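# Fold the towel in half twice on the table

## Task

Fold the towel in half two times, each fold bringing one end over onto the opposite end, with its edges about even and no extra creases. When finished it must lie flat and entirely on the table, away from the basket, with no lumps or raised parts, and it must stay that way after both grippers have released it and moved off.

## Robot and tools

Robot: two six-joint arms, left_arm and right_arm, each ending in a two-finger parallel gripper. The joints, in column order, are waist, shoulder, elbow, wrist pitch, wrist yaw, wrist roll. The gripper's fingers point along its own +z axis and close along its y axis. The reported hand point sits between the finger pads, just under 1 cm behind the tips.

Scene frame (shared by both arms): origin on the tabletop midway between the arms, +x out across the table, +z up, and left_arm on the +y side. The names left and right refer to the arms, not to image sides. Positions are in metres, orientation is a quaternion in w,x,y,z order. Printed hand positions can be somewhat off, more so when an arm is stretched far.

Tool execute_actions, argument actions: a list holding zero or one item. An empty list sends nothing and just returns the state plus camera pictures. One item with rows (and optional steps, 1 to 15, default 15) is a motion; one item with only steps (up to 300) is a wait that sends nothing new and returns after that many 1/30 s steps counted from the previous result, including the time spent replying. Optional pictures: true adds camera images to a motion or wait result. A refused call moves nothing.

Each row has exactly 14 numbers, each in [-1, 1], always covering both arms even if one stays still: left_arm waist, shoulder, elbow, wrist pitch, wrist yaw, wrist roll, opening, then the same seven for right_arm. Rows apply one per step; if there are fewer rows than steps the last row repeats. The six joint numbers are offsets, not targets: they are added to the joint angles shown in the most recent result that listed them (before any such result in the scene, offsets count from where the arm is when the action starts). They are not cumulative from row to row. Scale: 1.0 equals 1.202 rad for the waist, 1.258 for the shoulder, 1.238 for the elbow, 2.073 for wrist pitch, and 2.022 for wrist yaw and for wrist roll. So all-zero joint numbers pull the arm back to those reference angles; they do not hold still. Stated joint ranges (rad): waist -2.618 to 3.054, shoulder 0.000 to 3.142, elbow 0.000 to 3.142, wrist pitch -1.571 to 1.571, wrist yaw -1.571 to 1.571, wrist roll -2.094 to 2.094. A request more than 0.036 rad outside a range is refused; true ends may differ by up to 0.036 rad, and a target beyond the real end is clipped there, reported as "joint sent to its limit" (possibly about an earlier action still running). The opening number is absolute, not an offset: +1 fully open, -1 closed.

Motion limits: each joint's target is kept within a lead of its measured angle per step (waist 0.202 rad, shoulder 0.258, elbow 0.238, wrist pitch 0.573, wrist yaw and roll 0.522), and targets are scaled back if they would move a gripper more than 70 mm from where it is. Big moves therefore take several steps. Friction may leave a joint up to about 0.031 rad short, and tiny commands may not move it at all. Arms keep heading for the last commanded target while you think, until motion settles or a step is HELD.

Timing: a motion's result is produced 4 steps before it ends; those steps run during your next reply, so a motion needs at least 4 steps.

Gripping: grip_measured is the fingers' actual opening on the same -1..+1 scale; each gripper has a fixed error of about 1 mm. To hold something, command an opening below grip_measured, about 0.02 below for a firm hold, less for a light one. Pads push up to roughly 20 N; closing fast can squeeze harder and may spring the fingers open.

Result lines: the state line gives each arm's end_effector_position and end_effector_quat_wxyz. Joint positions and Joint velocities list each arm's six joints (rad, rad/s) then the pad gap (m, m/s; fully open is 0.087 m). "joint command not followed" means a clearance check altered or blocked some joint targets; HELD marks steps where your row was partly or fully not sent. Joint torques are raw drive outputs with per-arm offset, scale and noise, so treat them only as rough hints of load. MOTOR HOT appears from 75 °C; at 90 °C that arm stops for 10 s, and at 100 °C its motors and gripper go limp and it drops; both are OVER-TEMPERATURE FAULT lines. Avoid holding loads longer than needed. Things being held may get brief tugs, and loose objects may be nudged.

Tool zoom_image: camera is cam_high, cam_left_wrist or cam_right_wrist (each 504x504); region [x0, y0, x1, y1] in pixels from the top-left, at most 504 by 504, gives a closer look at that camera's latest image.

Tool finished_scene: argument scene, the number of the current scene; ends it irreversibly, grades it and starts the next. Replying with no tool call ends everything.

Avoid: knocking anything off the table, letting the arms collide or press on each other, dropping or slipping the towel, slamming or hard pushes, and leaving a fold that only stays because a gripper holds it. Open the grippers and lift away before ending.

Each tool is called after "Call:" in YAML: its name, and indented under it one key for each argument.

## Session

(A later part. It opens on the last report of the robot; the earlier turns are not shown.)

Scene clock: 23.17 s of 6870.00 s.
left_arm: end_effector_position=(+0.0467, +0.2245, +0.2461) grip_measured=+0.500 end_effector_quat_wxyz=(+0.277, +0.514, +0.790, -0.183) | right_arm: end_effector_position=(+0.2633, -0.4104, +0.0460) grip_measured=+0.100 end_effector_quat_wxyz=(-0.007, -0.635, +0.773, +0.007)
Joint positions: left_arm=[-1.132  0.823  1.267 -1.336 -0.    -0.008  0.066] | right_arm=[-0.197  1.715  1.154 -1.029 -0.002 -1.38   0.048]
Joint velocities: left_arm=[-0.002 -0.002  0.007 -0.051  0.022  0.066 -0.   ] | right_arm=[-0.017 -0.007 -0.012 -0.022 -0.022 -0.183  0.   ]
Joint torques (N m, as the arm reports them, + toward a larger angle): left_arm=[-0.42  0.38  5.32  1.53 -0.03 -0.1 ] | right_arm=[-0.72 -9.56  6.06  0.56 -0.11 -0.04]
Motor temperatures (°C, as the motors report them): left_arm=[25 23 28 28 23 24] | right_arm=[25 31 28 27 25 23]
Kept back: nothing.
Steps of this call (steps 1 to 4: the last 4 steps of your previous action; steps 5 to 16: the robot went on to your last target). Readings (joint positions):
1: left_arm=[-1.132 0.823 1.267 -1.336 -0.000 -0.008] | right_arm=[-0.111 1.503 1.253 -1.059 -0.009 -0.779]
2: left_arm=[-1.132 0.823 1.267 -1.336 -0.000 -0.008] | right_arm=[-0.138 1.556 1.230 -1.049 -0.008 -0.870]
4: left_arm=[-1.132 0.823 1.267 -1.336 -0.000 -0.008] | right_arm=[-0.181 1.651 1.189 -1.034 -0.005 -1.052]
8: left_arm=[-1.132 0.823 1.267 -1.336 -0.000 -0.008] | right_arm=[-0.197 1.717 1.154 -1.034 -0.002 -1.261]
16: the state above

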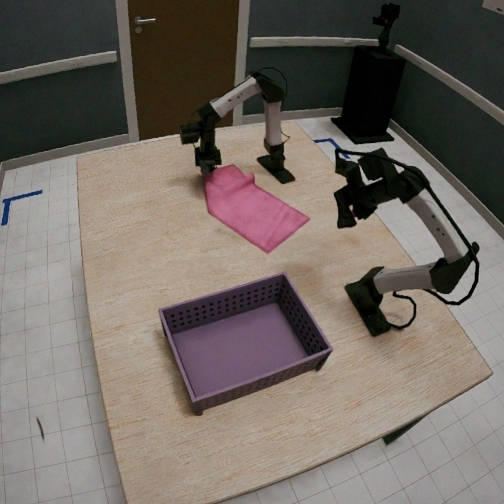

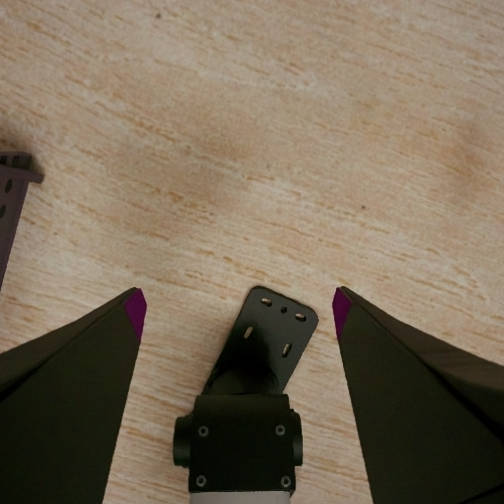

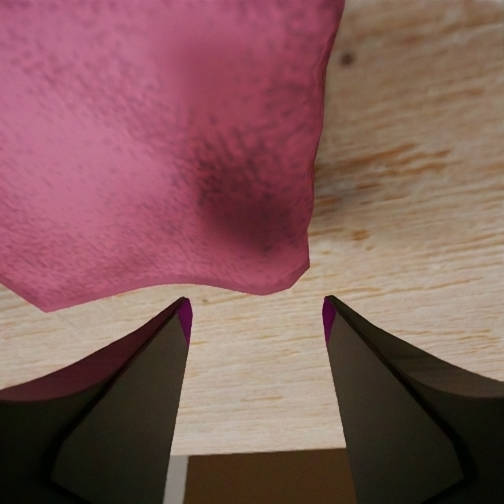

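Call:
execute_actions:
  actions:
    - {"rows":[[0,0,0,0,0,0,0.5,0,0,0,0.02,0,0,0.15],[0,0,0,0,0,0,0.5,0,0,-0.005,0.04,0,0,0.15],[0,0,0,0,0,0,0.5,0,0,-0.01,0.06,0,0,0.15],[0,0,0,0,0,0,0.5,0,0.005,-0.02,0.075,0,0,0.15],[0,0,0,0,0,0,0.5,0,0.01,-0.03,0.082,0,0,0.15],[0,0,0,0,0,0,0.5,0,0.015,-0.04,0.082,0,0,0.15],[0,0,0,0,0,0,0.5,0,0.02,-0.05,0.082,0,0,0.15],[0,0,0,0,0,0,0.5,0,0.03,-0.058,0.082,0,0,0.15],[0,0,0,0,0,0,0.5,0,0.04,-0.06,0.082,0,0,0.15],[0,0,0,0,0,0,0.5,0,0.05,-0.06,0.082,0,0,0.15],[0,0,0,0,0,0,0.5,0,0.06,-0.06,0.082,0,0,0.15],[0,0,0,0,0,0,0.5,0,0.07,-0.06,0.082,0,0,0.15]]}

Call:
execute_actions:
  actions:
    - {"steps":8}
  pictures: true

Scene clock: 23.73 s of 6870.00 s.
left_arm: end_effector_position=(+0.0467, +0.2245, +0.2461) grip_measured=+0.500 end_effector_quat_wxyz=(+0.277, +0.514, +0.790, -0.183) | right_arm: end_effector_position=(+0.2788, -0.4106, +0.0270) grip_measured=+0.150 end_effector_quat_wxyz=(+0.017, -0.639, +0.769, -0.012)
Joint positions: left_arm=[-1.132  0.823  1.267 -1.336 -0.    -0.008  0.066] | right_arm=[-0.197  1.74   1.105 -0.894 -0.002 -1.39   0.05 ]
Joint velocities: left_arm=[ 0.007  0.002 -0.002 -0.022 -0.007 -0.037  0.   ] | right_arm=[-0.002  0.393 -0.11  -0.051  0.022 -0.066  0.001]
Joint torques (N m, as the arm reports them, + toward a larger angle): left_arm=[-0.55  0.31  5.4   1.59 -0.01 -0.07] | right_arm=[-0.5  -6.16  4.23  0.61 -0.04  0.1 ]
Motor temperatures (°C, as the motors report them): left_arm=[25 23 28 28 23 24] | right_arm=[25 31 28 27 25 23]
Steps of this call (steps 1 to 6: the robot went on to your last target; steps 7 to 17: the first 11 steps of this action). Readings (joint positions):
7: left_arm=[-1.132 0.823 1.267 -1.336 -0.000 -0.008] | right_arm=[-0.197 1.715 1.154 -1.027 -0.002 -1.396]
8: left_arm=[-1.132 0.823 1.267 -1.336 -0.000 -0.008] | right_arm=[-0.197 1.715 1.154 -1.020 -0.002 -1.395]
10: left_arm=[-1.132 0.823 1.267 -1.336 -0.000 -0.008] | right_arm=[-0.197 1.715 1.154 -0.986 -0.002 -1.393]
14: left_arm=[-1.132 0.823 1.267 -1.336 -0.000 -0.008] | right_arm=[-0.197 1.715 1.126 -0.909 -0.002 -1.390]
17: the state above

Scene clock: 24.00 s of 6870.00 s.
left_arm: end_effector_position=(+0.0467, +0.2245, +0.2461) grip_measured=+0.500 end_effector_quat_wxyz=(+0.277, +0.514, +0.790, -0.183) | right_arm: end_effector_position=(+0.2748, -0.4113, +0.0126) grip_measured=+0.150 end_effector_quat_wxyz=(-0.001, -0.638, +0.770, -0.001)
Joint positions: left_arm=[-1.132  0.823  1.267 -1.336 -0.    -0.008  0.066] | right_arm=[-0.197  1.786  1.096 -0.882  0.002 -1.389  0.05 ]
Joint velocities: left_arm=[ 0.012 -0.002 -0.002 -0.022  0.022  0.022  0.001] | right_arm=[-0.002 -0.007 -0.012 -0.066  0.007 -0.007 -0.   ]
Joint torques (N m, as the arm reports them, + toward a larger angle): left_arm=[-0.43  0.37  5.46  1.58  0.01 -0.11] | right_arm=[-0.5  -7.16  4.26  0.47 -0.17  0.08]
Motor temperatures (°C, as the motors report them): left_arm=[25 23 28 28 23 24] | right_arm=[25 31 28 27 25 23]
Kept back: nothing.
Steps of this call (steps 1 to 4: the last 4 steps of your previous action; steps 5 to 8: the robot went on to your last target). Readings (joint positions):
1: left_arm=[-1.132 0.823 1.267 -1.336 -0.000 -0.008] | right_arm=[-0.197 1.754 1.101 -0.891 -0.002 -1.390]
2: left_arm=[-1.132 0.823 1.267 -1.336 -0.000 -0.008] | right_arm=[-0.197 1.768 1.100 -0.888 -0.002 -1.390]
4: left_arm=[-1.132 0.823 1.267 -1.336 -0.000 -0.008] | right_arm=[-0.197 1.785 1.096 -0.884 -0.001 -1.390]
8: the state above

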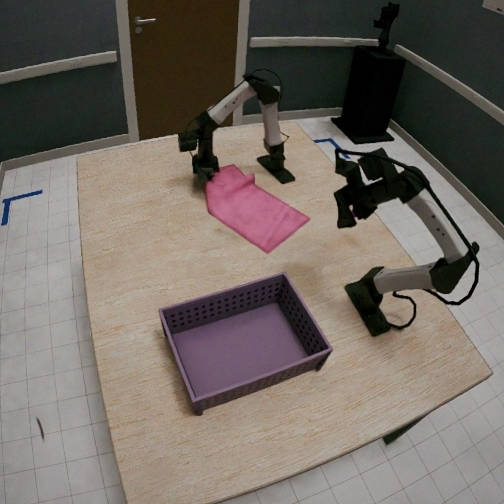

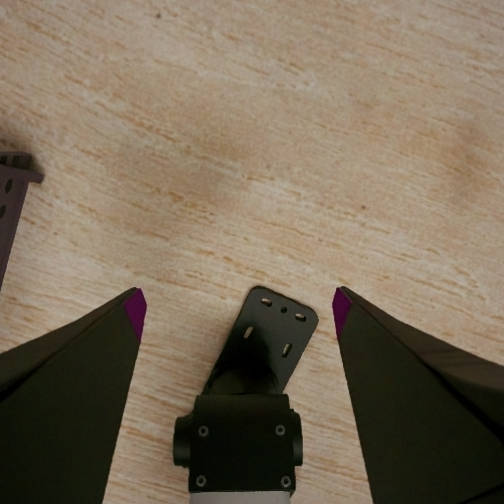

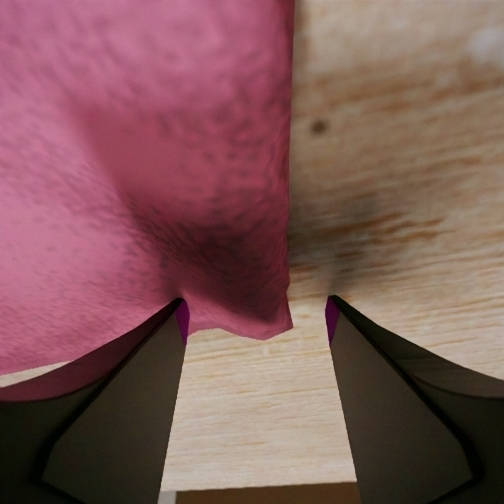

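Call:
execute_actions:
  actions:
    - {"rows":[[0,0,0,0,0,0,0.5,0,0.025,0,0,0,0,0.1],[0,0,0,0,0,0,0.5,0,0.025,0,0,0,0,0],[0,0,0,0,0,0,0.5,0,0.025,0,0,0,0,-0.1],[0,0,0,0,0,0,0.5,0,0.025,0,0,0,0,-0.2],[0,0,0,0,0,0,0.5,0,0.025,0,0,0,0,-0.3],[0,0,0,0,0,0,0.5,0,0.025,0,0,0,0,-0.4],[0,0,0,0,0,0,0.5,0,0.025,0,0,0,0,-0.5],[0,0,0,0,0,0,0.5,0,0.025,0,0,0,0,-0.6],[0,0,0,0,0,0,0.5,0,0.025,0,0,0,0,-0.7],[0,0,0,0,0,0,0.5,0,0.025,0,0,0,0,-0.8],[0,0,0,0,0,0,0.5,0,0.025,0,0,0,0,-0.9],[0,0,0,0,0,0,0.5,0,0.025,0,0,0,0,-1]]}

Call:
execute_actions:
  actions:
    - {"steps":7}
  pictures: true

Scene clock: 24.53 s of 6870.00 s.
left_arm: end_effector_position=(+0.0467, +0.2245, +0.2461) grip_measured=+0.500 end_effector_quat_wxyz=(+0.277, +0.514, +0.790, -0.183) | right_arm: end_effector_position=(+0.2717, -0.4117, +0.0128) grip_measured=-0.836 end_effector_quat_wxyz=(-0.006, -0.638, +0.770, +0.002)
Joint positions: left_arm=[-1.132  0.823  1.267 -1.336 -0.    -0.008  0.066] | right_arm=[-0.197  1.786  1.096 -0.894  0.005 -1.389  0.007]
Joint velocities: left_arm=[ 0.012  0.007  0.007 -0.007 -0.007 -0.037 -0.001] | right_arm=[-0.022  0.002  0.007 -0.037 -0.007 -0.007 -0.075]
Joint torques (N m, as the arm reports them, + toward a larger angle): left_arm=[-0.57  0.28  5.34  1.56 -0.01 -0.07] | right_arm=[-0.45 -6.04  5.29  0.47 -0.09 -0.01]
Motor temperatures (°C, as the motors report them): left_arm=[25 23 28 28 23 24] | right_arm=[25 31 28 27 25 23]
Steps of this call (steps 1 to 5: the robot went on to your last target; steps 6 to 16: the first 11 steps of this action). Readings (joint positions):
6: left_arm=[-1.132 0.823 1.267 -1.336 -0.000 -0.008] | right_arm=[-0.197 1.786 1.096 -0.882 0.002 -1.389]
7: left_arm=[-1.132 0.823 1.267 -1.336 -0.000 -0.008] | right_arm=[-0.197 1.786 1.096 -0.883 0.003 -1.389]
9: left_arm=[-1.132 0.823 1.267 -1.336 -0.000 -0.008] | right_arm=[-0.197 1.786 1.096 -0.890 0.003 -1.389]
13: left_arm=[-1.132 0.823 1.267 -1.336 -0.000 -0.008] | right_arm=[-0.197 1.786 1.096 -0.893 0.004 -1.389]
16: the state above

Scene clock: 24.77 s of 6870.00 s.
left_arm: end_effector_position=(+0.0467, +0.2245, +0.2461) grip_measured=+0.500 end_effector_quat_wxyz=(+0.277, +0.514, +0.790, -0.183) | right_arm: end_effector_position=(+0.2715, -0.4118, +0.0128) grip_measured=-0.821 end_effector_quat_wxyz=(-0.007, -0.638, +0.770, +0.002)
Joint positions: left_arm=[-1.132  0.823  1.267 -1.336 -0.    -0.008  0.066] | right_arm=[-0.197  1.786  1.096 -0.894  0.005 -1.389  0.008]
Joint velocities: left_arm=[ 0.007 -0.017  0.002 -0.022 -0.051 -0.007  0.001] | right_arm=[ 0.002  0.012 -0.002  0.051  0.066 -0.051  0.   ]
Joint torques (N m, as the arm reports them, + toward a larger angle): left_arm=[-0.47  0.38  5.3   1.55  0.02 -0.08] | right_arm=[-0.32 -5.92  5.39  0.43 -0.07 -0.01]
Motor temperatures (°C, as the motors report them): left_arm=[25 23 28 28 23 24] | right_arm=[25 31 28 27 25 23]
Kept back: nothing.
Steps of this call (steps 1 to 4: the last 4 steps of your previous action; steps 5 to 7: the robot went on to your last target). Readings (joint positions):
1: left_arm=[-1.132 0.823 1.267 -1.336 -0.000 -0.008] | right_arm=[-0.197 1.786 1.096 -0.894 0.005 -1.389]
2: left_arm=[-1.132 0.823 1.267 -1.336 -0.000 -0.008] | right_arm=[-0.197 1.786 1.096 -0.894 0.005 -1.389]
4: left_arm=[-1.132 0.823 1.267 -1.336 -0.000 -0.008] | right_arm=[-0.197 1.786 1.096 -0.894 0.005 -1.389]
7: the state above

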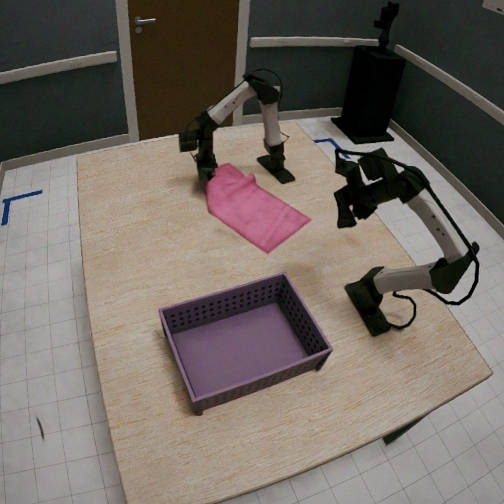

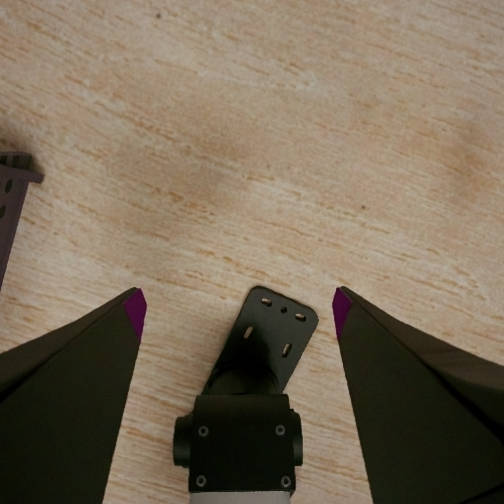

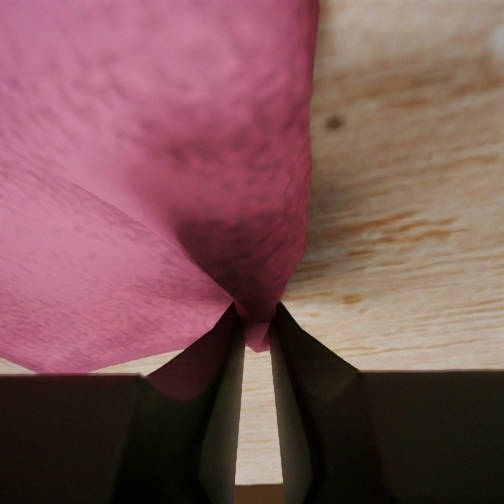

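Call:
execute_actions:
  actions:
    - {"rows":[[0.03,0,0,0,0,0,0.5,0,-0.02,0.02,-0.02,0,0,-1],[0.07,0,0,0,0,0,0.5,0,-0.04,0.05,-0.05,0,0,-1],[0.12,0,0,0,0,0,0.5,0.02,-0.06,0.09,-0.08,0,0,-1],[0.17,0,0,0,0,0,0.5,0.05,-0.07,0.13,-0.11,0,0,-1],[0.22,0,0,0,0,0,0.5,0.09,-0.08,0.17,-0.14,0,0,-1],[0.28,0,0,0,0,0,0.5,0.13,-0.09,0.21,-0.17,0,0,-1],[0.34,0,0,0,0,0,0.5,0.18,-0.09,0.25,-0.2,0,0,-1],[0.4,0,0,0,0,0,0.5,0.23,-0.09,0.29,-0.22,0,0,-1],[0.46,0,0,0,0,0,0.5,0.29,-0.09,0.32,-0.24,0,0,-1],[0.52,0,0,0,0,0,0.5,0.35,-0.09,0.35,-0.26,0,0,-1],[0.57,0,0,0,0,0,0.5,0.41,-0.09,0.375,-0.275,0,0,-1],[0.62,0,0,0,0,0,0.5,0.47,-0.09,0.4,-0.285,0,0,-1],[0.66,0,0,0,0,0,0.5,0.52,-0.09,0.415,-0.295,0,0.01,-1],[0.69,0,0,0,0,0,0.5,0.57,-0.09,0.43,-0.3,0,0.02,-1],[0.7,0,0,0,0,0,0.5,0.6,-0.09,0.435,-0.3,0,0.02,-1]]}

Call:
execute_actions:
  actions:
    - {"steps":14}
  pictures: true

Call:
zoom_image:
  camera: "cam_high"
  region: [160,90,340,270]

Scene clock: 25.60 s of 6870.00 s.
left_arm: end_effector_position=(+0.1153, +0.2811, +0.2461) grip_measured=+0.500 end_effector_quat_wxyz=(+0.317, +0.274, +0.902, -0.100) | right_arm: end_effector_position=(+0.3048, -0.3111, +0.1332) grip_measured=-0.852 end_effector_quat_wxyz=(-0.048, +0.748, -0.660, +0.039)
Joint positions: left_arm=[-0.565  0.823  1.267 -1.336  0.003 -0.008  0.066] | right_arm=[ 0.116  1.696  1.478 -1.231  0.017 -1.389  0.006]
Joint velocities: left_arm=[ 1.99  -0.017 -0.017 -0.037 -0.095 -0.037 -0.001] | right_arm=[ 1.751 -0.071  1.194 -1.062 -0.066 -0.022 -0.001]
Joint torques (N m, as the arm reports them, + toward a larger angle): left_arm=[-0.78  0.31  5.3   1.58 -0.04 -0.11] | right_arm=[ 0.55 -9.74  6.02  0.16 -0.24  0.02]
Motor temperatures (°C, as the motors report them): left_arm=[25 23 28 28 23 24] | right_arm=[25 32 28 26 25 23]
Steps of this call (steps 1 to 14: the robot went on to your last target; steps 15 to 25: the first 11 steps of this action). Readings (joint positions):
15: left_arm=[-1.127 0.823 1.267 -1.336 0.001 -0.008] | right_arm=[-0.197 1.786 1.098 -0.899 0.006 -1.389]
16: left_arm=[-1.110 0.823 1.267 -1.336 0.003 -0.008] | right_arm=[-0.197 1.784 1.106 -0.914 0.006 -1.389]
18: left_arm=[-1.029 0.823 1.267 -1.336 0.006 -0.008] | right_arm=[-0.189 1.770 1.154 -0.980 0.008 -1.389]
22: left_arm=[-0.778 0.823 1.267 -1.336 0.006 -0.008] | right_arm=[-0.059 1.717 1.340 -1.129 0.017 -1.389]
25: the state above

Scene clock: 26.07 s of 6870.00 s.
left_arm: end_effector_position=(+0.1347, +0.3196, +0.2461) grip_measured=+0.500 end_effector_quat_wxyz=(+0.328, +0.152, +0.931, -0.055) | right_arm: end_effector_position=(+0.2267, -0.2027, +0.1682) grip_measured=-0.852 end_effector_quat_wxyz=(-0.006, +0.864, -0.503, +0.002)
Joint positions: left_arm=[-0.302  0.823  1.267 -1.336 -0.003 -0.008  0.066] | right_arm=[ 0.534  1.693  1.621 -1.486 -0.    -1.361  0.006]
Joint velocities: left_arm=[-0.007  0.007 -0.002  0.037 -0.022 -0.022 -0.001] | right_arm=[ 0.002 -0.002  0.002 -0.081 -0.081 -0.051  0.001]
Joint torques (N m, as the arm reports them, + toward a larger angle): left_arm=[ 0.3   0.28  5.33  1.59  0.04 -0.09] | right_arm=[ -1.2  -10.14   6.93   0.22  -0.01   0.07]
Motor temperatures (°C, as the motors report them): left_arm=[25 23 28 28 23 24] | right_arm=[25 32 28 26 25 23]
Kept back: nothing.
Steps of this call (steps 1 to 4: the last 4 steps of your previous action; steps 5 to 14: the robot went on to your last target). Readings (joint positions):
1: left_arm=[-0.500 0.823 1.267 -1.336 0.002 -0.008] | right_arm=[0.180 1.694 1.517 -1.266 0.017 -1.389]
2: left_arm=[-0.440 0.823 1.267 -1.336 0.001 -0.008] | right_arm=[0.248 1.693 1.551 -1.299 0.015 -1.387]
4: left_arm=[-0.346 0.823 1.267 -1.336 -0.002 -0.008] | right_arm=[0.388 1.693 1.600 -1.357 0.014 -1.377]
8: left_arm=[-0.303 0.823 1.267 -1.336 -0.003 -0.008] | right_arm=[0.543 1.693 1.621 -1.434 -0.004 -1.368]
14: the state above

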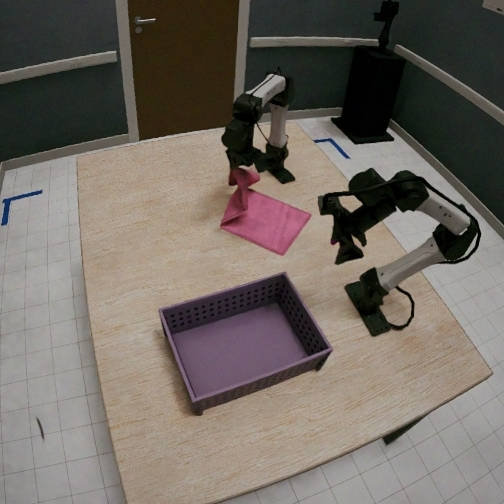

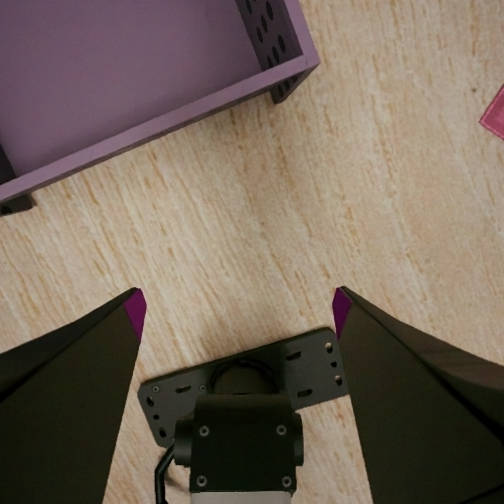

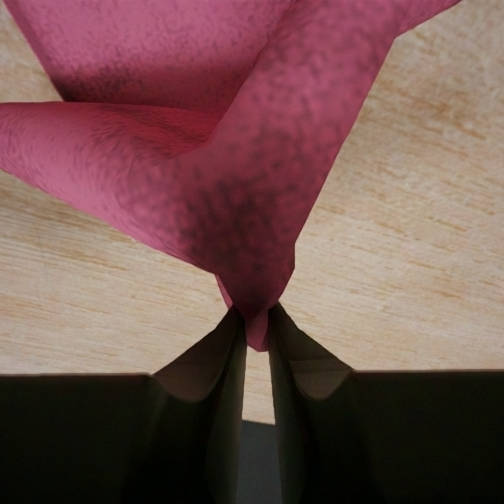

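Region (160, 90, 340, 270) of cam_high's 504x504 image, scaled by 2.800, with more detail than that image has.

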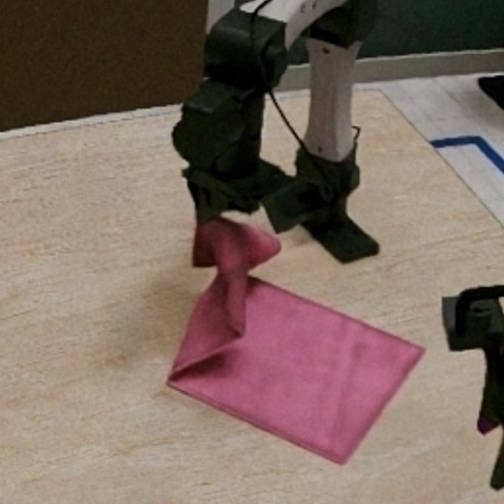

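Call:
execute_actions:
  actions:
    - {"rows":[[0,0,0,0,0,0,0.5,0.01,0.01,0.015,0,0,0,-1],[0,0,0,0,0,0,0.5,0.025,0.025,0.03,0,0,0,-1],[0,0,0,0,0,0,0.5,0.045,0.04,0.05,0,0,0.01,-1],[0,0,0,0,0,0,0.5,0.07,0.055,0.07,0,0,0.02,-1],[0,0,0,0,0,0,0.5,0.1,0.07,0.09,0,0,0.03,-1],[0,0,0,0,0,0,0.5,0.13,0.085,0.11,0,0,0.04,-1],[0,0,0,0,0,0,0.5,0.16,0.1,0.125,0,0,0.05,-1],[0,0,0,0,0,0,0.5,0.19,0.115,0.14,0,0,0.06,-1],[0,0,0,0,0,0,0.5,0.22,0.13,0.155,0,0,0.07,-1],[0,0,0,0,0,0,0.5,0.25,0.145,0.165,0,0,0.08,-1],[0,0,0,0,0,0,0.5,0.28,0.16,0.175,0,0,0.09,-1],[0,0,0,0,0,0,0.5,0.31,0.175,0.185,0.005,0,0.1,-1],[0,0,0,0,0,0,0.5,0.335,0.19,0.19,0.01,0,0.11,-1],[0,0,0,0,0,0,0.5,0.36,0.2,0.195,0.015,0,0.12,-1],[0,0,0,0,0,0,0.5,0.375,0.21,0.195,0.015,0,0.125,-1]]}

Call:
execute_actions:
  actions:
    - {"steps":14}
  pictures: true

Call:
zoom_image:
  camera: "cam_high"
  region: [180,110,360,290]

Scene clock: 26.83 s of 6870.00 s.
left_arm: end_effector_position=(+0.1347, +0.3196, +0.2461) grip_measured=+0.500 end_effector_quat_wxyz=(+0.328, +0.152, +0.931, -0.055) | right_arm: end_effector_position=(+0.1968, -0.1121, +0.1687) grip_measured=-0.852 end_effector_quat_wxyz=(-0.019, +0.902, -0.432, +0.006)
Joint positions: left_arm=[-0.302  0.823  1.267 -1.336 -0.003 -0.008  0.066] | right_arm=[ 0.796  1.839  1.799 -1.492  0.006 -1.261  0.006]
Joint velocities: left_arm=[ 0.002  0.007 -0.012  0.022  0.022  0.037  0.   ] | right_arm=[ 1.053  0.579  0.422 -0.007  0.051  0.491 -0.   ]
Joint torques (N m, as the arm reports them, + toward a larger angle): left_arm=[-0.49  0.31  5.27  1.58 -0.03 -0.07] | right_arm=[ 0.37 -7.97  6.62  0.55 -0.11  0.07]
Motor temperatures (°C, as the motors report them): left_arm=[25 23 28 28 23 24] | right_arm=[25 32 28 26 25 23]
Steps of this call (steps 1 to 12: the robot went on to your last target; steps 13 to 23: the first 11 steps of this action). Readings (joint positions):
13: left_arm=[-0.302 0.823 1.267 -1.336 -0.003 -0.008] | right_arm=[0.534 1.693 1.621 -1.498 0.001 -1.358]
14: left_arm=[-0.302 0.823 1.267 -1.336 -0.003 -0.008] | right_arm=[0.536 1.694 1.624 -1.499 0.001 -1.358]
16: left_arm=[-0.302 0.823 1.267 -1.336 -0.003 -0.008] | right_arm=[0.557 1.710 1.652 -1.501 0.003 -1.353]
20: left_arm=[-0.302 0.823 1.267 -1.336 -0.003 -0.008] | right_arm=[0.680 1.779 1.746 -1.496 0.006 -1.309]
23: the state above

Scene clock: 27.30 s of 6870.00 s.
left_arm: end_effector_position=(+0.1347, +0.3196, +0.2461) grip_measured=+0.500 end_effector_quat_wxyz=(+0.328, +0.152, +0.931, -0.055) | right_arm: end_effector_position=(+0.1447, -0.0597, +0.1418) grip_measured=-0.852 end_effector_quat_wxyz=(+0.003, +0.915, -0.404, -0.000)
Joint positions: left_arm=[-0.302  0.823  1.267 -1.336 -0.003 -0.008  0.066] | right_arm=[ 0.993  1.951  1.841 -1.467 -0.001 -1.125  0.006]
Joint velocities: left_arm=[ 0.002  0.002 -0.002  0.037 -0.051 -0.051 -0.   ] | right_arm=[-0.012 -0.022  0.007 -0.037  0.022  0.007 -0.   ]
Joint torques (N m, as the arm reports them, + toward a larger angle): left_arm=[-0.56  0.27  5.31  1.56 -0.02 -0.06] | right_arm=[ -1.11 -10.26   7.39   0.43  -0.04   0.06]
Motor temperatures (°C, as the motors report them): left_arm=[25 23 28 28 23 24] | right_arm=[25 32 29 26 25 23]
Kept back: nothing.
Steps of this call (steps 1 to 4: the last 4 steps of your previous action; steps 5 to 14: the robot went on to your last target). Readings (joint positions):
1: left_arm=[-0.302 0.823 1.267 -1.336 -0.003 -0.008] | right_arm=[0.833 1.858 1.812 -1.491 0.006 -1.244]
2: left_arm=[-0.302 0.823 1.267 -1.336 -0.003 -0.008] | right_arm=[0.869 1.878 1.824 -1.488 0.006 -1.226]
4: left_arm=[-0.302 0.823 1.267 -1.336 -0.003 -0.008] | right_arm=[0.936 1.913 1.838 -1.477 0.005 -1.189]
8: left_arm=[-0.302 0.823 1.267 -1.336 -0.003 -0.008] | right_arm=[0.994 1.950 1.841 -1.467 -0.001 -1.147]
14: the state above

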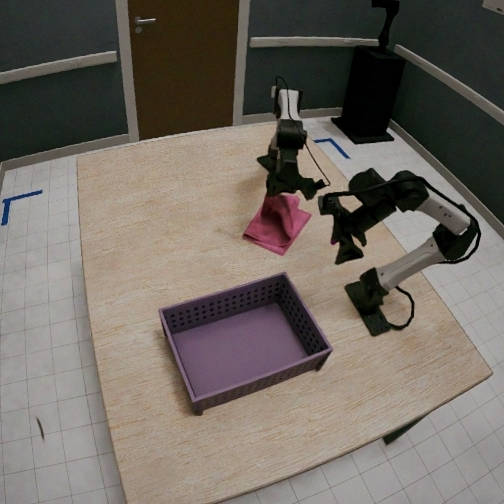

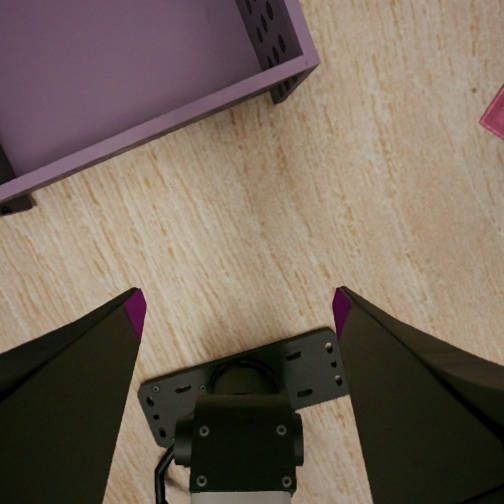

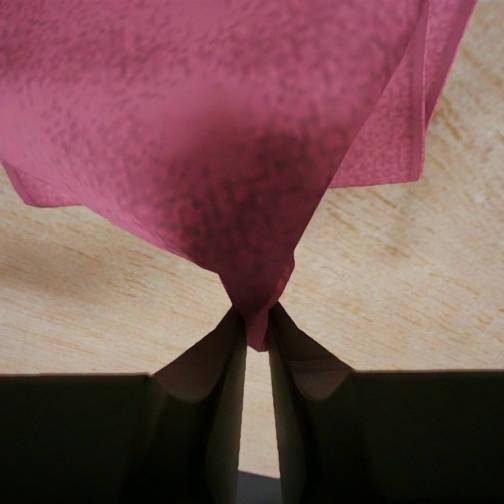

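Region (180, 110, 360, 290) of cam_high's 504x504 image, scaled by 2.800, with more detail than that image has.

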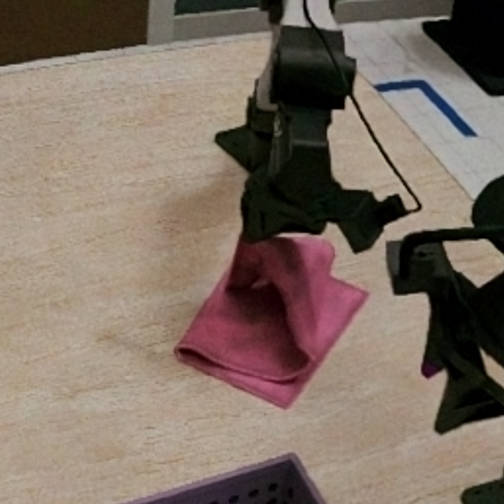

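Call:
execute_actions:
  actions:
    - {"rows":[[0,0,0,0,0,0,0.5,-0.01,-0.01,-0.005,0,0,-0.01,-1],[0,0,0,0,0,0,0.5,-0.03,-0.025,-0.015,0,0,-0.03,-1],[0,0,0,0,0,0,0.5,-0.06,-0.04,-0.025,0,0,-0.05,-1],[0,0,0,0,0,0,0.5,-0.09,-0.055,-0.035,0,0,-0.07,-1],[0,0,0,0,0,0,0.5,-0.125,-0.07,-0.045,0,0,-0.09,-1],[0,0,0,0,0,0,0.5,-0.16,-0.085,-0.055,0,0,-0.11,-1],[0,0,0,0,0,0,0.5,-0.195,-0.1,-0.065,0,0,-0.13,-1],[0,0,0,0,0,0,0.5,-0.23,-0.11,-0.075,0,0,-0.15,-1],[0,0,0,0,0,0,0.5,-0.265,-0.12,-0.085,-0.01,0,-0.17,-1],[0,0,0,0,0,0,0.5,-0.3,-0.13,-0.095,-0.01,0,-0.19,-1],[0,0,0,0,0,0,0.5,-0.335,-0.14,-0.105,-0.01,0,-0.21,-1],[0,0,0,0,0,0,0.5,-0.37,-0.145,-0.11,-0.01,0,-0.23,-1],[0,0,0,0,0,0,0.5,-0.405,-0.145,-0.115,-0.01,0,-0.25,-1],[0,0,0,0,0,0,0.5,-0.44,-0.145,-0.115,-0.01,0,-0.27,-1],[0,0,0,0,0,0,0.5,-0.475,-0.145,-0.115,-0.01,0,-0.29,-1]]}

Call:
execute_actions:
  actions:
    - {"rows":[[0,0,0,0,0,0,0.5,-0.09,0,0,0,0,-0.07,-1],[0,0,0,0,0,0,0.5,-0.125,0.01,0.005,0,0,-0.09,-1],[0,0,0,0,0,0,0.5,-0.16,0.02,0.01,0.005,0,-0.11,-1],[0,0,0,0,0,0,0.5,-0.195,0.03,0.02,0.01,0,-0.13,-1],[0,0,0,0,0,0,0.5,-0.23,0.045,0.03,0.02,0,-0.15,-1],[0,0,0,0,0,0,0.5,-0.265,0.06,0.04,0.03,0,-0.165,-1],[0,0,0,0,0,0,0.5,-0.3,0.075,0.05,0.04,0,-0.18,-1],[0,0,0,0,0,0,0.5,-0.335,0.09,0.055,0.05,0,-0.19,-1],[0,0,0,0,0,0,0.5,-0.37,0.11,0.06,0.06,0,-0.2,-1],[0,0,0,0,0,0,0.5,-0.4,0.13,0.065,0.07,0,-0.21,-1],[0,0,0,0,0,0,0.5,-0.43,0.15,0.065,0.08,0,-0.22,-1],[0,0,0,0,0,0,0.5,-0.46,0.17,0.065,0.085,0,-0.225,-1],[0,0,0,0,0,0,0.5,-0.48,0.185,0.065,0.09,0,-0.23,-1],[0,0,0,0,0,0,0.5,-0.5,0.2,0.065,0.09,0,-0.23,-1],[0,0,0,0,0,0,0.5,-0.51,0.205,0.065,0.09,0,-0.23,-1]]}

Call:
execute_actions:
  actions:
    - {"steps":14}
  pictures: true

Scene clock: 28.20 s of 6870.00 s.
left_arm: end_effector_position=(+0.1347, +0.3196, +0.2461) grip_measured=+0.500 end_effector_quat_wxyz=(+0.328, +0.152, +0.931, -0.055) | right_arm: end_effector_position=(+0.2290, -0.1410, +0.1621) grip_measured=-0.852 end_effector_quat_wxyz=(-0.018, +0.900, -0.435, +0.003)
Joint positions: left_arm=[-0.302  0.823  1.267 -1.336 -0.003 -0.008  0.066] | right_arm=[ 0.666  1.822  1.752 -1.464 -0.003 -1.384  0.006]
Joint velocities: left_arm=[-0.017 -0.007 -0.012  0.022 -0.037  0.022 -0.   ] | right_arm=[-1.297 -0.471 -0.295 -0.051  0.007 -1.062  0.001]
Joint torques (N m, as the arm reports them, + toward a larger angle): left_arm=[-0.59  0.26  5.38  1.58 -0.02 -0.09] | right_arm=[ -0.18 -11.02   4.41   0.18  -0.05  -0.09]
Motor temperatures (°C, as the motors report them): left_arm=[25 23 28 28 23 24] | right_arm=[25 32 29 26 25 23]
Steps of this call (steps 1 to 16: the robot went on to your last target; steps 17 to 27: the first 11 steps of this action). Readings (joint positions):
17: left_arm=[-0.302 0.823 1.267 -1.336 -0.003 -0.008] | right_arm=[0.993 1.951 1.841 -1.467 -0.001 -1.120]
18: left_arm=[-0.302 0.823 1.267 -1.336 -0.003 -0.008] | right_arm=[0.991 1.951 1.841 -1.467 -0.001 -1.129]
20: left_arm=[-0.302 0.823 1.267 -1.336 -0.003 -0.008] | right_arm=[0.967 1.941 1.829 -1.464 -0.004 -1.165]
24: left_arm=[-0.302 0.823 1.267 -1.336 -0.003 -0.008] | right_arm=[0.813 1.877 1.783 -1.463 -0.006 -1.280]
27: the state above

Scene clock: 28.70 s of 6870.00 s.
left_arm: end_effector_position=(+0.1347, +0.3196, +0.2461) grip_measured=+0.500 end_effector_quat_wxyz=(+0.328, +0.152, +0.931, -0.055) | right_arm: end_effector_position=(+0.3619, -0.3121, +0.1468) grip_measured=-0.852 end_effector_quat_wxyz=(-0.025, +0.870, -0.492, +0.025)
Joint positions: left_arm=[-0.302  0.823  1.267 -1.336 -0.003 -0.008  0.066] | right_arm=[ 0.056  1.901  1.787 -1.387 -0.002 -1.864  0.006]
Joint velocities: left_arm=[-0.007 -0.002  0.007 -0.095 -0.066 -0.022 -0.001] | right_arm=[-1.106  0.691  0.139  0.505 -0.007 -0.711 -0.001]
Joint torques (N m, as the arm reports them, + toward a larger angle): left_arm=[-0.57  0.29  5.37  1.58  0.   -0.08] | right_arm=[-0.82 -7.81  6.92  0.43 -0.05 -0.11]
Motor temperatures (°C, as the motors report them): left_arm=[25 23 28 28 23 24] | right_arm=[25 32 29 26 25 23]
Steps of this call (steps 1 to 4: the last 4 steps of your previous action; steps 5 to 15: the first 11 steps of this action, its rows measured from where the robot was after step 4). Readings (joint positions):
4: left_arm=[-0.302 0.823 1.267 -1.336 -0.003 -0.008] | right_arm=[0.497 1.785 1.725 -1.469 -0.001 -1.536]
5: left_arm=[-0.302 0.823 1.267 -1.336 -0.003 -0.008] | right_arm=[0.458 1.785 1.724 -1.469 -0.001 -1.565]
6: left_arm=[-0.302 0.823 1.267 -1.336 -0.003 -0.008] | right_arm=[0.421 1.785 1.724 -1.469 -0.001 -1.591]
8: left_arm=[-0.302 0.823 1.267 -1.336 -0.003 -0.008] | right_arm=[0.344 1.786 1.726 -1.468 -0.001 -1.652]
12: left_arm=[-0.302 0.823 1.267 -1.336 -0.003 -0.008] | right_arm=[0.179 1.835 1.763 -1.439 -0.001 -1.783]
15: the state above

Scene clock: 29.17 s of 6870.00 s.
left_arm: end_effector_position=(+0.1347, +0.3196, +0.2461) grip_measured=+0.500 end_effector_quat_wxyz=(+0.328, +0.152, +0.931, -0.055) | right_arm: end_effector_position=(+0.3947, -0.3794, +0.0945) grip_measured=-0.852 end_effector_quat_wxyz=(-0.002, +0.856, -0.518, +0.007)
Joint positions: left_arm=[-0.302  0.823  1.267 -1.336 -0.003 -0.008  0.066] | right_arm=[-0.124  2.049  1.791 -1.298  0.005 -1.985  0.006]
Joint velocities: left_arm=[ 0.002 -0.027  0.007 -0.051 -0.037 -0.037 -0.001] | right_arm=[-0.002  0.002 -0.002  0.051  0.022 -0.066 -0.   ]
Joint torques (N m, as the arm reports them, + toward a larger angle): left_arm=[-0.49  0.31  5.29  1.57 -0.01 -0.06] | right_arm=[  0.28 -12.55   7.02   0.47  -0.08  -0.05]
Motor temperatures (°C, as the motors report them): left_arm=[25 23 28 28 23 24] | right_arm=[25 32 29 26 25 23]
Kept back: nothing.
Steps of this call (steps 1 to 4: the last 4 steps of your previous action; steps 5 to 14: the robot went on to your last target). Readings (joint positions):
1: left_arm=[-0.302 0.823 1.267 -1.336 -0.003 -0.008] | right_arm=[0.018 1.926 1.790 -1.368 -0.002 -1.887]
2: left_arm=[-0.302 0.823 1.267 -1.336 -0.003 -0.008] | right_arm=[-0.018 1.952 1.791 -1.350 -0.001 -1.907]
4: left_arm=[-0.302 0.823 1.267 -1.336 -0.003 -0.008] | right_arm=[-0.079 2.002 1.791 -1.323 -0.001 -1.937]
8: left_arm=[-0.302 0.823 1.267 -1.336 -0.003 -0.008] | right_arm=[-0.126 2.049 1.791 -1.303 0.005 -1.969]
14: the state above

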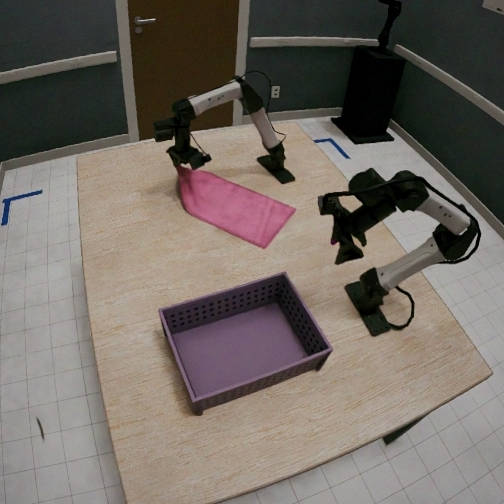

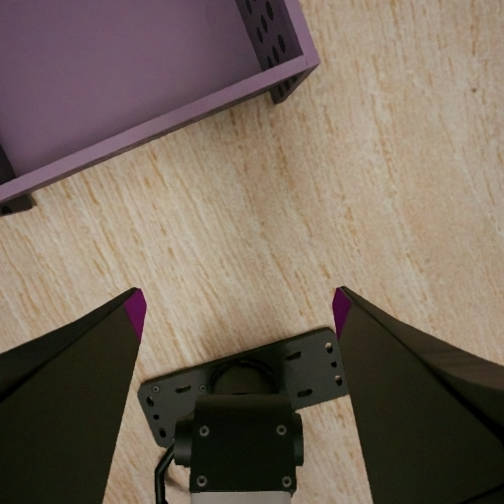

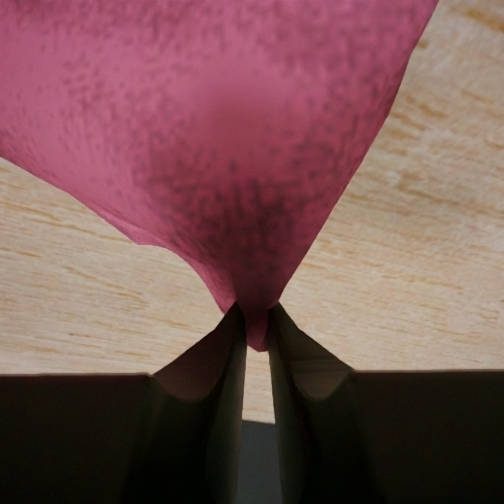

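Release and go to an overview.

Call:
execute_actions:
  actions:
    - {"rows":[[0,0,0,0,0,0,0.5,0,0,0,0,0,0,-0.6],[0,0,0,0,0,0,0.5,0,0,0,0,0,0,-0.2],[0,0,0,0,0,0,0.5,0,0,0,0,0,0,0.3],[0,0,0,0,0,0,0.5,0,-0.02,0,0,0,0,0.7],[0,0,0,0,0,0,0.5,0,-0.05,0,0,0,0.05,1],[0,0,0,0,0,0,0.5,0.02,-0.09,0,0.01,0,0.12,1],[0,0,0,0,0,0,0.5,0.04,-0.13,0,0.02,0,0.2,1],[0,0,0,0,0,0,0.5,0.06,-0.17,0,0.04,0,0.3,1],[0,0,0,0,0,0,0.5,0.08,-0.21,0,0.06,0,0.4,1],[0,0,0,0,0,0,0.5,0.1,-0.25,0,0.08,0,0.5,1],[0,0,0,0,0,0,0.5,0.12,-0.29,0,0.1,0,0.6,1],[0,0,0,0,0,0,0.5,0.14,-0.33,0,0.12,0,0.7,1],[0,0,0,0,0,0,0.5,0.16,-0.36,0,0.13,0,0.8,1],[0,0,0,0,0,0,0.5,0.18,-0.39,0,0.14,0,0.9,1],[0,0,0,0,0,0,0.5,0.2,-0.41,0,0.14,0,0.988,1]]}

Call:
execute_actions:
  actions:
    - {"steps":28}
  pictures: true

Scene clock: 29.80 s of 6870.00 s.
left_arm: end_effector_position=(+0.1347, +0.3196, +0.2461) grip_measured=+0.500 end_effector_quat_wxyz=(+0.328, +0.152, +0.931, -0.055) | right_arm: end_effector_position=(+0.3899, -0.3560, +0.1701) grip_measured=+0.987 end_effector_quat_wxyz=(-0.099, +0.745, -0.653, +0.092)
Joint positions: left_arm=[-0.302  0.823  1.267 -1.336 -0.003 -0.008  0.066] | right_arm=[-0.057  1.855  1.787 -1.232  0.009 -1.567  0.087]
Joint velocities: left_arm=[-0.007 -0.012 -0.002 -0.007  0.037  0.022 -0.   ] | right_arm=[ 0.608 -1.38   0.012  0.608 -0.037  2.044  0.   ]
Joint torques (N m, as the arm reports them, + toward a larger angle): left_arm=[-0.48  0.42  5.41  1.58 -0.03 -0.07] | right_arm=[  0.71 -13.19   6.69   0.88  -0.03  -0.03]
Motor temperatures (°C, as the motors report them): left_arm=[25 23 28 28 23 24] | right_arm=[25 33 29 26 25 23]
Steps of this call (steps 1 to 8: the robot went on to your last target; steps 9 to 19: the first 11 steps of this action). Readings (joint positions):
9: left_arm=[-0.302 0.823 1.267 -1.336 -0.003 -0.008] | right_arm=[-0.124 2.049 1.791 -1.297 0.005 -1.990]
10: left_arm=[-0.302 0.823 1.267 -1.336 -0.003 -0.008] | right_arm=[-0.124 2.049 1.791 -1.297 0.005 -1.990]
12: left_arm=[-0.302 0.823 1.267 -1.336 -0.003 -0.008] | right_arm=[-0.124 2.049 1.791 -1.297 0.005 -1.990]
16: left_arm=[-0.302 0.823 1.267 -1.336 -0.003 -0.008] | right_arm=[-0.110 1.985 1.787 -1.285 0.008 -1.798]
19: the state above

Scene clock: 30.73 s of 6870.00 s.
left_arm: end_effector_position=(+0.1347, +0.3196, +0.2461) grip_measured=+0.500 end_effector_quat_wxyz=(+0.328, +0.152, +0.931, -0.055) | right_arm: end_effector_position=(+0.3405, -0.2537, +0.3035) grip_measured=+0.988 end_effector_quat_wxyz=(+0.398, -0.146, +0.904, +0.059)
Joint positions: left_arm=[-0.302  0.823  1.267 -1.336 -0.003 -0.008  0.066] | right_arm=[ 0.117  1.515  1.798 -1.026  0.002 -0.011  0.087]
Joint velocities: left_arm=[ 0.007 -0.017 -0.002 -0.022  0.037  0.007 -0.001] | right_arm=[ 0.012 -0.007  0.002  0.007 -0.022  0.095 -0.   ]
Joint torques (N m, as the arm reports them, + toward a larger angle): left_arm=[-0.57  0.36  5.35  1.57 -0.02 -0.12] | right_arm=[-0.46 -5.32  5.58  1.82  0.04  0.15]
Motor temperatures (°C, as the motors report them): left_arm=[25 23 28 28 23 24] | right_arm=[25 33 29 26 25 23]
Kept back: nothing.
Steps of this call (steps 1 to 4: the last 4 steps of your previous action; steps 5 to 28: the robot went on to your last target). Readings (joint positions):
1: left_arm=[-0.302 0.823 1.267 -1.336 -0.003 -0.008] | right_arm=[-0.033 1.805 1.787 -1.208 0.009 -1.497]
2: left_arm=[-0.302 0.823 1.267 -1.336 -0.003 -0.008] | right_arm=[-0.009 1.756 1.787 -1.183 0.009 -1.425]
4: left_arm=[-0.302 0.823 1.267 -1.336 -0.003 -0.008] | right_arm=[0.044 1.659 1.787 -1.131 0.009 -1.269]
8: left_arm=[-0.302 0.823 1.267 -1.336 -0.003 -0.008] | right_arm=[0.117 1.520 1.794 -1.055 0.002 -0.884]
28: the state above

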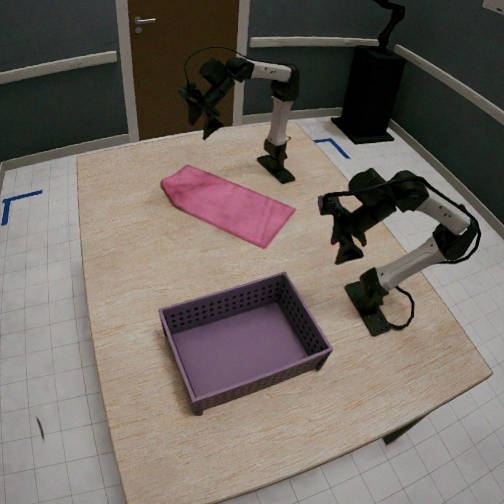

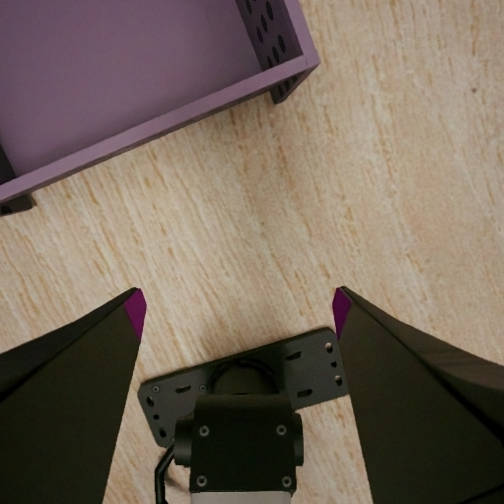

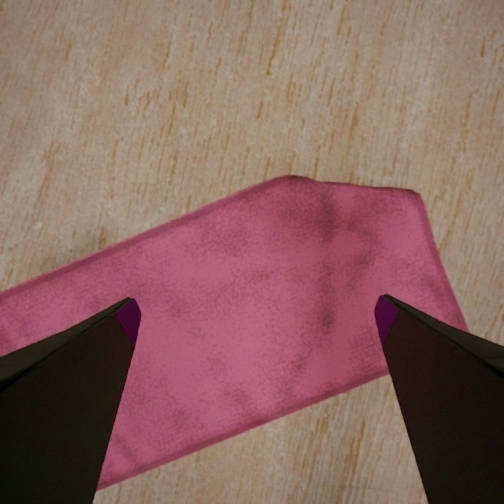

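Call:
execute_actions:
  actions:
    - {"rows":[[0,0,0,0,0,0,0.5,0.01,0.01,-0.02,0,0,-0.01,0.8],[0,0,0,0,0,0,0.5,0.02,0.02,-0.045,0.005,0,-0.02,0.6],[0,0,0,0,0,0,0.5,0.035,0.04,-0.075,0.01,0,-0.035,0.4],[0,0,0,0,0,0,0.5,0.05,0.06,-0.11,0.015,0,-0.05,0.3],[0,0,0,0,0,0,0.5,0.065,0.085,-0.145,0.02,0,-0.065,0.3],[0,0,0,0,0,0,0.5,0.08,0.11,-0.18,0.025,0,-0.08,0.3],[0,0,0,0,0,0,0.5,0.095,0.135,-0.215,0.03,0,-0.095,0.3],[0,0,0,0,0,0,0.5,0.11,0.16,-0.245,0.035,0,-0.105,0.3],[0,0,0,0,0,0,0.5,0.12,0.185,-0.275,0.038,0,-0.116,0.3],[0,0,0,0,0,0,0.5,0.13,0.21,-0.3,0.038,0,-0.116,0.3],[0,0,0,0,0,0,0.5,0.138,0.235,-0.32,0.038,0,-0.116,0.3],[0,0,0,0,0,0,0.5,0.138,0.255,-0.335,0.038,0,-0.116,0.3],[0,0,0,0,0,0,0.5,0.138,0.275,-0.345,0.038,0,-0.116,0.3],[0,0,0,0,0,0,0.5,0.138,0.29,-0.348,0.038,0,-0.116,0.3],[0,0,0,0,0,0,0.5,0.138,0.3,-0.348,0.038,0,-0.116,0.3]]}

Call:
execute_actions:
  actions:
    - {"steps":12}

Scene clock: 31.67 s of 6870.00 s.
left_arm: end_effector_position=(+0.1347, +0.3196, +0.2461) grip_measured=+0.500 end_effector_quat_wxyz=(+0.328, +0.152, +0.931, -0.055) | right_arm: end_effector_position=(+0.3215, -0.2219, +0.1592) grip_measured=+0.300 end_effector_quat_wxyz=(+0.227, -0.271, +0.935, +0.030)
Joint positions: left_arm=[-0.302  0.823  1.267 -1.336 -0.003 -0.008  0.066] | right_arm=[ 0.23   1.675  1.533 -0.967  0.003 -0.144  0.057]
Joint velocities: left_arm=[-0.007 -0.017  0.002 -0.081  0.022  0.007 -0.001] | right_arm=[ 0.359  0.96  -0.95   0.11  -0.081 -0.315 -0.   ]
Joint torques (N m, as the arm reports them, + toward a larger angle): left_arm=[-0.48  0.28  5.49  1.58 -0.02 -0.1 ] | right_arm=[ 0.51 -6.72  4.94  1.17 -0.07 -0.12]
Motor temperatures (°C, as the motors report them): left_arm=[25 23 28 28 23 24] | right_arm=[25 33 29 27 25 23]
Steps of this call (steps 1 to 17: the robot went on to your last target; steps 18 to 28: the first 11 steps of this action). Readings (joint positions):
18: left_arm=[-0.302 0.823 1.267 -1.336 -0.003 -0.008] | right_arm=[0.117 1.515 1.798 -1.026 0.002 -0.001]
19: left_arm=[-0.302 0.823 1.267 -1.336 -0.003 -0.008] | right_arm=[0.119 1.515 1.792 -1.022 0.002 -0.008]
21: left_arm=[-0.302 0.823 1.267 -1.336 -0.003 -0.008] | right_arm=[0.134 1.517 1.755 -1.005 0.003 -0.033]
25: left_arm=[-0.302 0.823 1.267 -1.336 -0.003 -0.008] | right_arm=[0.191 1.582 1.632 -0.982 0.003 -0.099]
28: the state above

Scene clock: 32.07 s of 6870.00 s.
left_arm: end_effector_position=(+0.1347, +0.3196, +0.2461) grip_measured=+0.500 end_effector_quat_wxyz=(+0.328, +0.152, +0.931, -0.055) | right_arm: end_effector_position=(+0.2711, -0.2316, +0.0333) grip_measured=+0.300 end_effector_quat_wxyz=(+0.029, -0.342, +0.939, +0.002)
Joint positions: left_arm=[-0.302  0.823  1.267 -1.336 -0.003 -0.008  0.066] | right_arm=[ 0.277  1.912  1.36  -0.96   0.003 -0.229  0.057]
Joint velocities: left_arm=[-0.012 -0.007 -0.002 -0.051 -0.007 -0.066 -0.   ] | right_arm=[ 0.002 -0.046  0.012 -0.037 -0.022 -0.022  0.   ]
Joint torques (N m, as the arm reports them, + toward a larger angle): left_arm=[-0.53  0.32  5.39  1.61 -0.02 -0.09] | right_arm=[  0.01 -11.92   6.24   0.65  -0.03  -0.08]
Motor temperatures (°C, as the motors report them): left_arm=[25 23 28 28 23 24] | right_arm=[25 33 29 27 25 23]
Kept back: nothing.
Steps of this call (steps 1 to 4: the last 4 steps of your previous action; steps 5 to 12: the robot went on to your last target). Readings (joint positions):
1: left_arm=[-0.302 0.823 1.267 -1.336 -0.003 -0.008] | right_arm=[0.241 1.710 1.500 -0.964 0.003 -0.156]
2: left_arm=[-0.302 0.823 1.267 -1.336 -0.003 -0.008] | right_arm=[0.252 1.748 1.468 -0.960 0.003 -0.169]
4: left_arm=[-0.302 0.823 1.267 -1.336 -0.003 -0.008] | right_arm=[0.268 1.829 1.412 -0.957 0.003 -0.193]
8: left_arm=[-0.302 0.823 1.267 -1.336 -0.003 -0.008] | right_arm=[0.277 1.920 1.360 -0.962 0.003 -0.219]
12: the state above

Call:
execute_actions:
  actions:
    - {"rows":[[0,0,0,0,0,0,0.5,0,0.01,0,0.01,0,0,0.3],[0,0,0,0,0,0,0.5,0,0.02,0,0.015,0,0,0.3],[0,0,0,0,0,0,0.5,0,0.03,0,0.015,0,0,0.3],[0,0,0,0,0,0,0.5,0,0.04,0,0.015,0,0,0.3],[0,0,0,0,0,0,0.5,0,0.05,0,0.015,0,0,0.3],[0,0,0,0,0,0,0.5,0,0.06,0,0.015,0,0,0.3],[0,0,0,0,0,0,0.5,0,0.07,0,0.015,0,0,0.3],[0,0,0,0,0,0,0.5,0,0.08,0,0.015,0,0,0.3]],"steps":11}

Call:
execute_actions:
  actions:
    - {"rows":[[0,0,0,0,0,0,0.5,0,0.03,0,0,0,0,0.2],[0,0,0,0,0,0,0.5,0,0.03,0,0,0,0,0.1],[0,0,0,0,0,0,0.5,0,0.03,0,0,0,0,0],[0,0,0,0,0,0,0.5,0,0.03,0,0,0,0,-0.1],[0,0,0,0,0,0,0.5,0,0.03,0,0,0,0,-0.2],[0,0,0,0,0,0,0.5,0,0.03,0,0,0,0,-0.3],[0,0,0,0,0,0,0.5,0,0.03,0,0,0,0,-0.4],[0,0,0,0,0,0,0.5,0,0.03,0,0,0,0,-0.5],[0,0,0,0,0,0,0.5,0,0.03,0,0,0,0,-0.6],[0,0,0,0,0,0,0.5,0,0.03,0,0,0,0,-0.7],[0,0,0,0,0,0,0.5,0,0.03,0,0,0,0,-0.8],[0,0,0,0,0,0,0.5,0,0.03,0,0,0,0,-0.9],[0,0,0,0,0,0,0.5,0,0.03,0,0,0,0,-1]]}

Call:
execute_actions:
  actions:
    - {"steps":8}
  pictures: true

Scene clock: 32.73 s of 6870.00 s.
left_arm: end_effector_position=(+0.1347, +0.3196, +0.2461) grip_measured=+0.500 end_effector_quat_wxyz=(+0.328, +0.152, +0.931, -0.055) | right_arm: end_effector_position=(+0.2715, -0.2317, +0.0229) grip_measured=+0.300 end_effector_quat_wxyz=(+0.019, -0.345, +0.938, +0.001)
Joint positions: left_arm=[-0.302  0.823  1.267 -1.336 -0.003 -0.008  0.066] | right_arm=[ 0.277  1.945  1.36  -0.948  0.003 -0.236  0.057]
Joint velocities: left_arm=[ 0.002 -0.002  0.002 -0.022 -0.022 -0.022 -0.001] | right_arm=[ 0.017  0.388 -0.002  0.081 -0.022 -0.007  0.001]
Joint torques (N m, as the arm reports them, + toward a larger angle): left_arm=[-0.44  0.25  5.55  1.56 -0.02 -0.1 ] | right_arm=[-0.48 -7.78  5.74  0.62 -0.03  0.06]
Motor temperatures (°C, as the motors report them): left_arm=[25 23 28 29 23 24] | right_arm=[25 33 29 27 25 23]
Steps of this call (steps 1 to 13: the robot went on to your last target; steps 14 to 20: the first 7 steps of this action). Readings (joint positions):
14: left_arm=[-0.302 0.823 1.267 -1.336 -0.003 -0.008] | right_arm=[0.277 1.911 1.360 -0.960 0.003 -0.236]
15: left_arm=[-0.302 0.823 1.267 -1.336 -0.003 -0.008] | right_arm=[0.277 1.911 1.360 -0.958 0.003 -0.236]
17: left_arm=[-0.302 0.823 1.267 -1.336 -0.003 -0.008] | right_arm=[0.277 1.916 1.360 -0.953 0.003 -0.236]
20: the state above

Scene clock: 33.23 s of 6870.00 s.
left_arm: end_effector_position=(+0.1347, +0.3196, +0.2461) grip_measured=+0.500 end_effector_quat_wxyz=(+0.328, +0.152, +0.931, -0.055) | right_arm: end_effector_position=(+0.2680, -0.2339, +0.0120) grip_measured=-0.745 end_effector_quat_wxyz=(-0.002, -0.345, +0.939, -0.003)
Joint positions: left_arm=[-0.302  0.823  1.267 -1.336 -0.003 -0.008  0.066] | right_arm=[ 0.277  1.986  1.364 -0.954  0.005 -0.236  0.011]
Joint velocities: left_arm=[ 0.012 -0.017  0.012 -0.051 -0.051  0.037 -0.001] | right_arm=[-0.002  0.002  0.012  0.037  0.037 -0.051 -0.095]
Joint torques (N m, as the arm reports them, + toward a larger angle): left_arm=[-0.53  0.26  5.36  1.56 -0.03 -0.1 ] | right_arm=[-0.47 -7.71  5.52  0.43 -0.05  0.07]
Motor temperatures (°C, as the motors report them): left_arm=[25 23 28 29 23 24] | right_arm=[25 33 29 27 25 23]
Steps of this call (steps 1 to 4: the last 4 steps of your previous action; steps 5 to 15: the first 11 steps of this action, its rows measured from where the robot was after step 4). Readings (joint positions):
4: left_arm=[-0.302 0.823 1.267 -1.336 -0.003 -0.008] | right_arm=[0.277 1.986 1.364 -0.948 0.004 -0.236]
5: left_arm=[-0.302 0.823 1.267 -1.336 -0.003 -0.008] | right_arm=[0.277 1.986 1.364 -0.948 0.004 -0.236]
6: left_arm=[-0.302 0.823 1.267 -1.336 -0.003 -0.008] | right_arm=[0.277 1.986 1.364 -0.950 0.005 -0.236]
8: left_arm=[-0.302 0.823 1.267 -1.336 -0.003 -0.008] | right_arm=[0.277 1.986 1.364 -0.951 0.005 -0.236]
12: left_arm=[-0.302 0.823 1.267 -1.336 -0.003 -0.008] | right_arm=[0.277 1.986 1.364 -0.953 0.005 -0.236]
15: the state above

Scene clock: 33.50 s of 6870.00 s.
left_arm: end_effector_position=(+0.1347, +0.3196, +0.2461) grip_measured=+0.500 end_effector_quat_wxyz=(+0.328, +0.152, +0.931, -0.055) | right_arm: end_effector_position=(+0.2679, -0.2339, +0.0120) grip_measured=-0.835 end_effector_quat_wxyz=(-0.002, -0.345, +0.939, -0.003)
Joint positions: left_arm=[-0.302  0.823  1.267 -1.336 -0.003 -0.008  0.066] | right_arm=[ 0.277  1.986  1.364 -0.955  0.005 -0.236  0.007]
Joint velocities: left_arm=[ 0.002  0.002  0.002  0.037  0.022 -0.007  0.001] | right_arm=[-0.012 -0.012  0.002 -0.066  0.007 -0.022 -0.001]
Joint torques (N m, as the arm reports them, + toward a larger angle): left_arm=[-0.49  0.28  5.26  1.57 -0.05 -0.06] | right_arm=[-0.35 -7.85  5.73  0.53 -0.04 -0.01]
Motor temperatures (°C, as the motors report them): left_arm=[25 23 28 29 23 24] | right_arm=[25 33 29 26 25 23]
Kept back: nothing.
Steps of this call (steps 1 to 4: the last 4 steps of your previous action; steps 5 to 8: the robot went on to your last target). Readings (joint positions):
1: left_arm=[-0.302 0.823 1.267 -1.336 -0.003 -0.008] | right_arm=[0.277 1.986 1.364 -0.955 0.005 -0.236]
2: left_arm=[-0.302 0.823 1.267 -1.336 -0.003 -0.008] | right_arm=[0.277 1.986 1.364 -0.955 0.005 -0.236]
4: left_arm=[-0.302 0.823 1.267 -1.336 -0.003 -0.008] | right_arm=[0.277 1.986 1.364 -0.955 0.005 -0.236]
8: the state above

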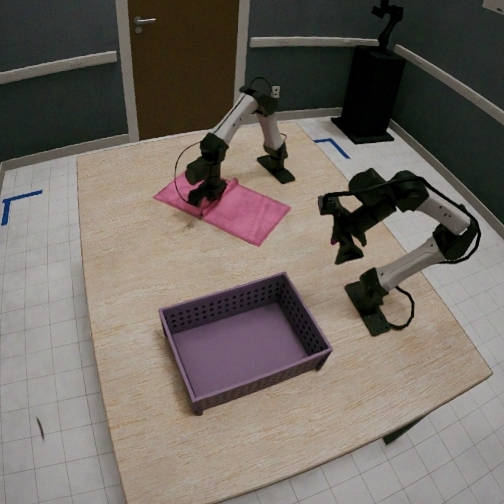

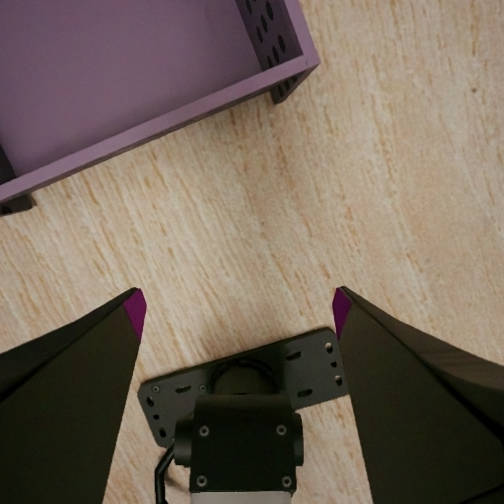

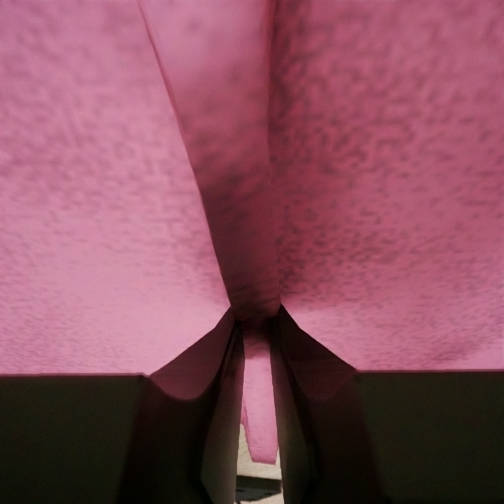

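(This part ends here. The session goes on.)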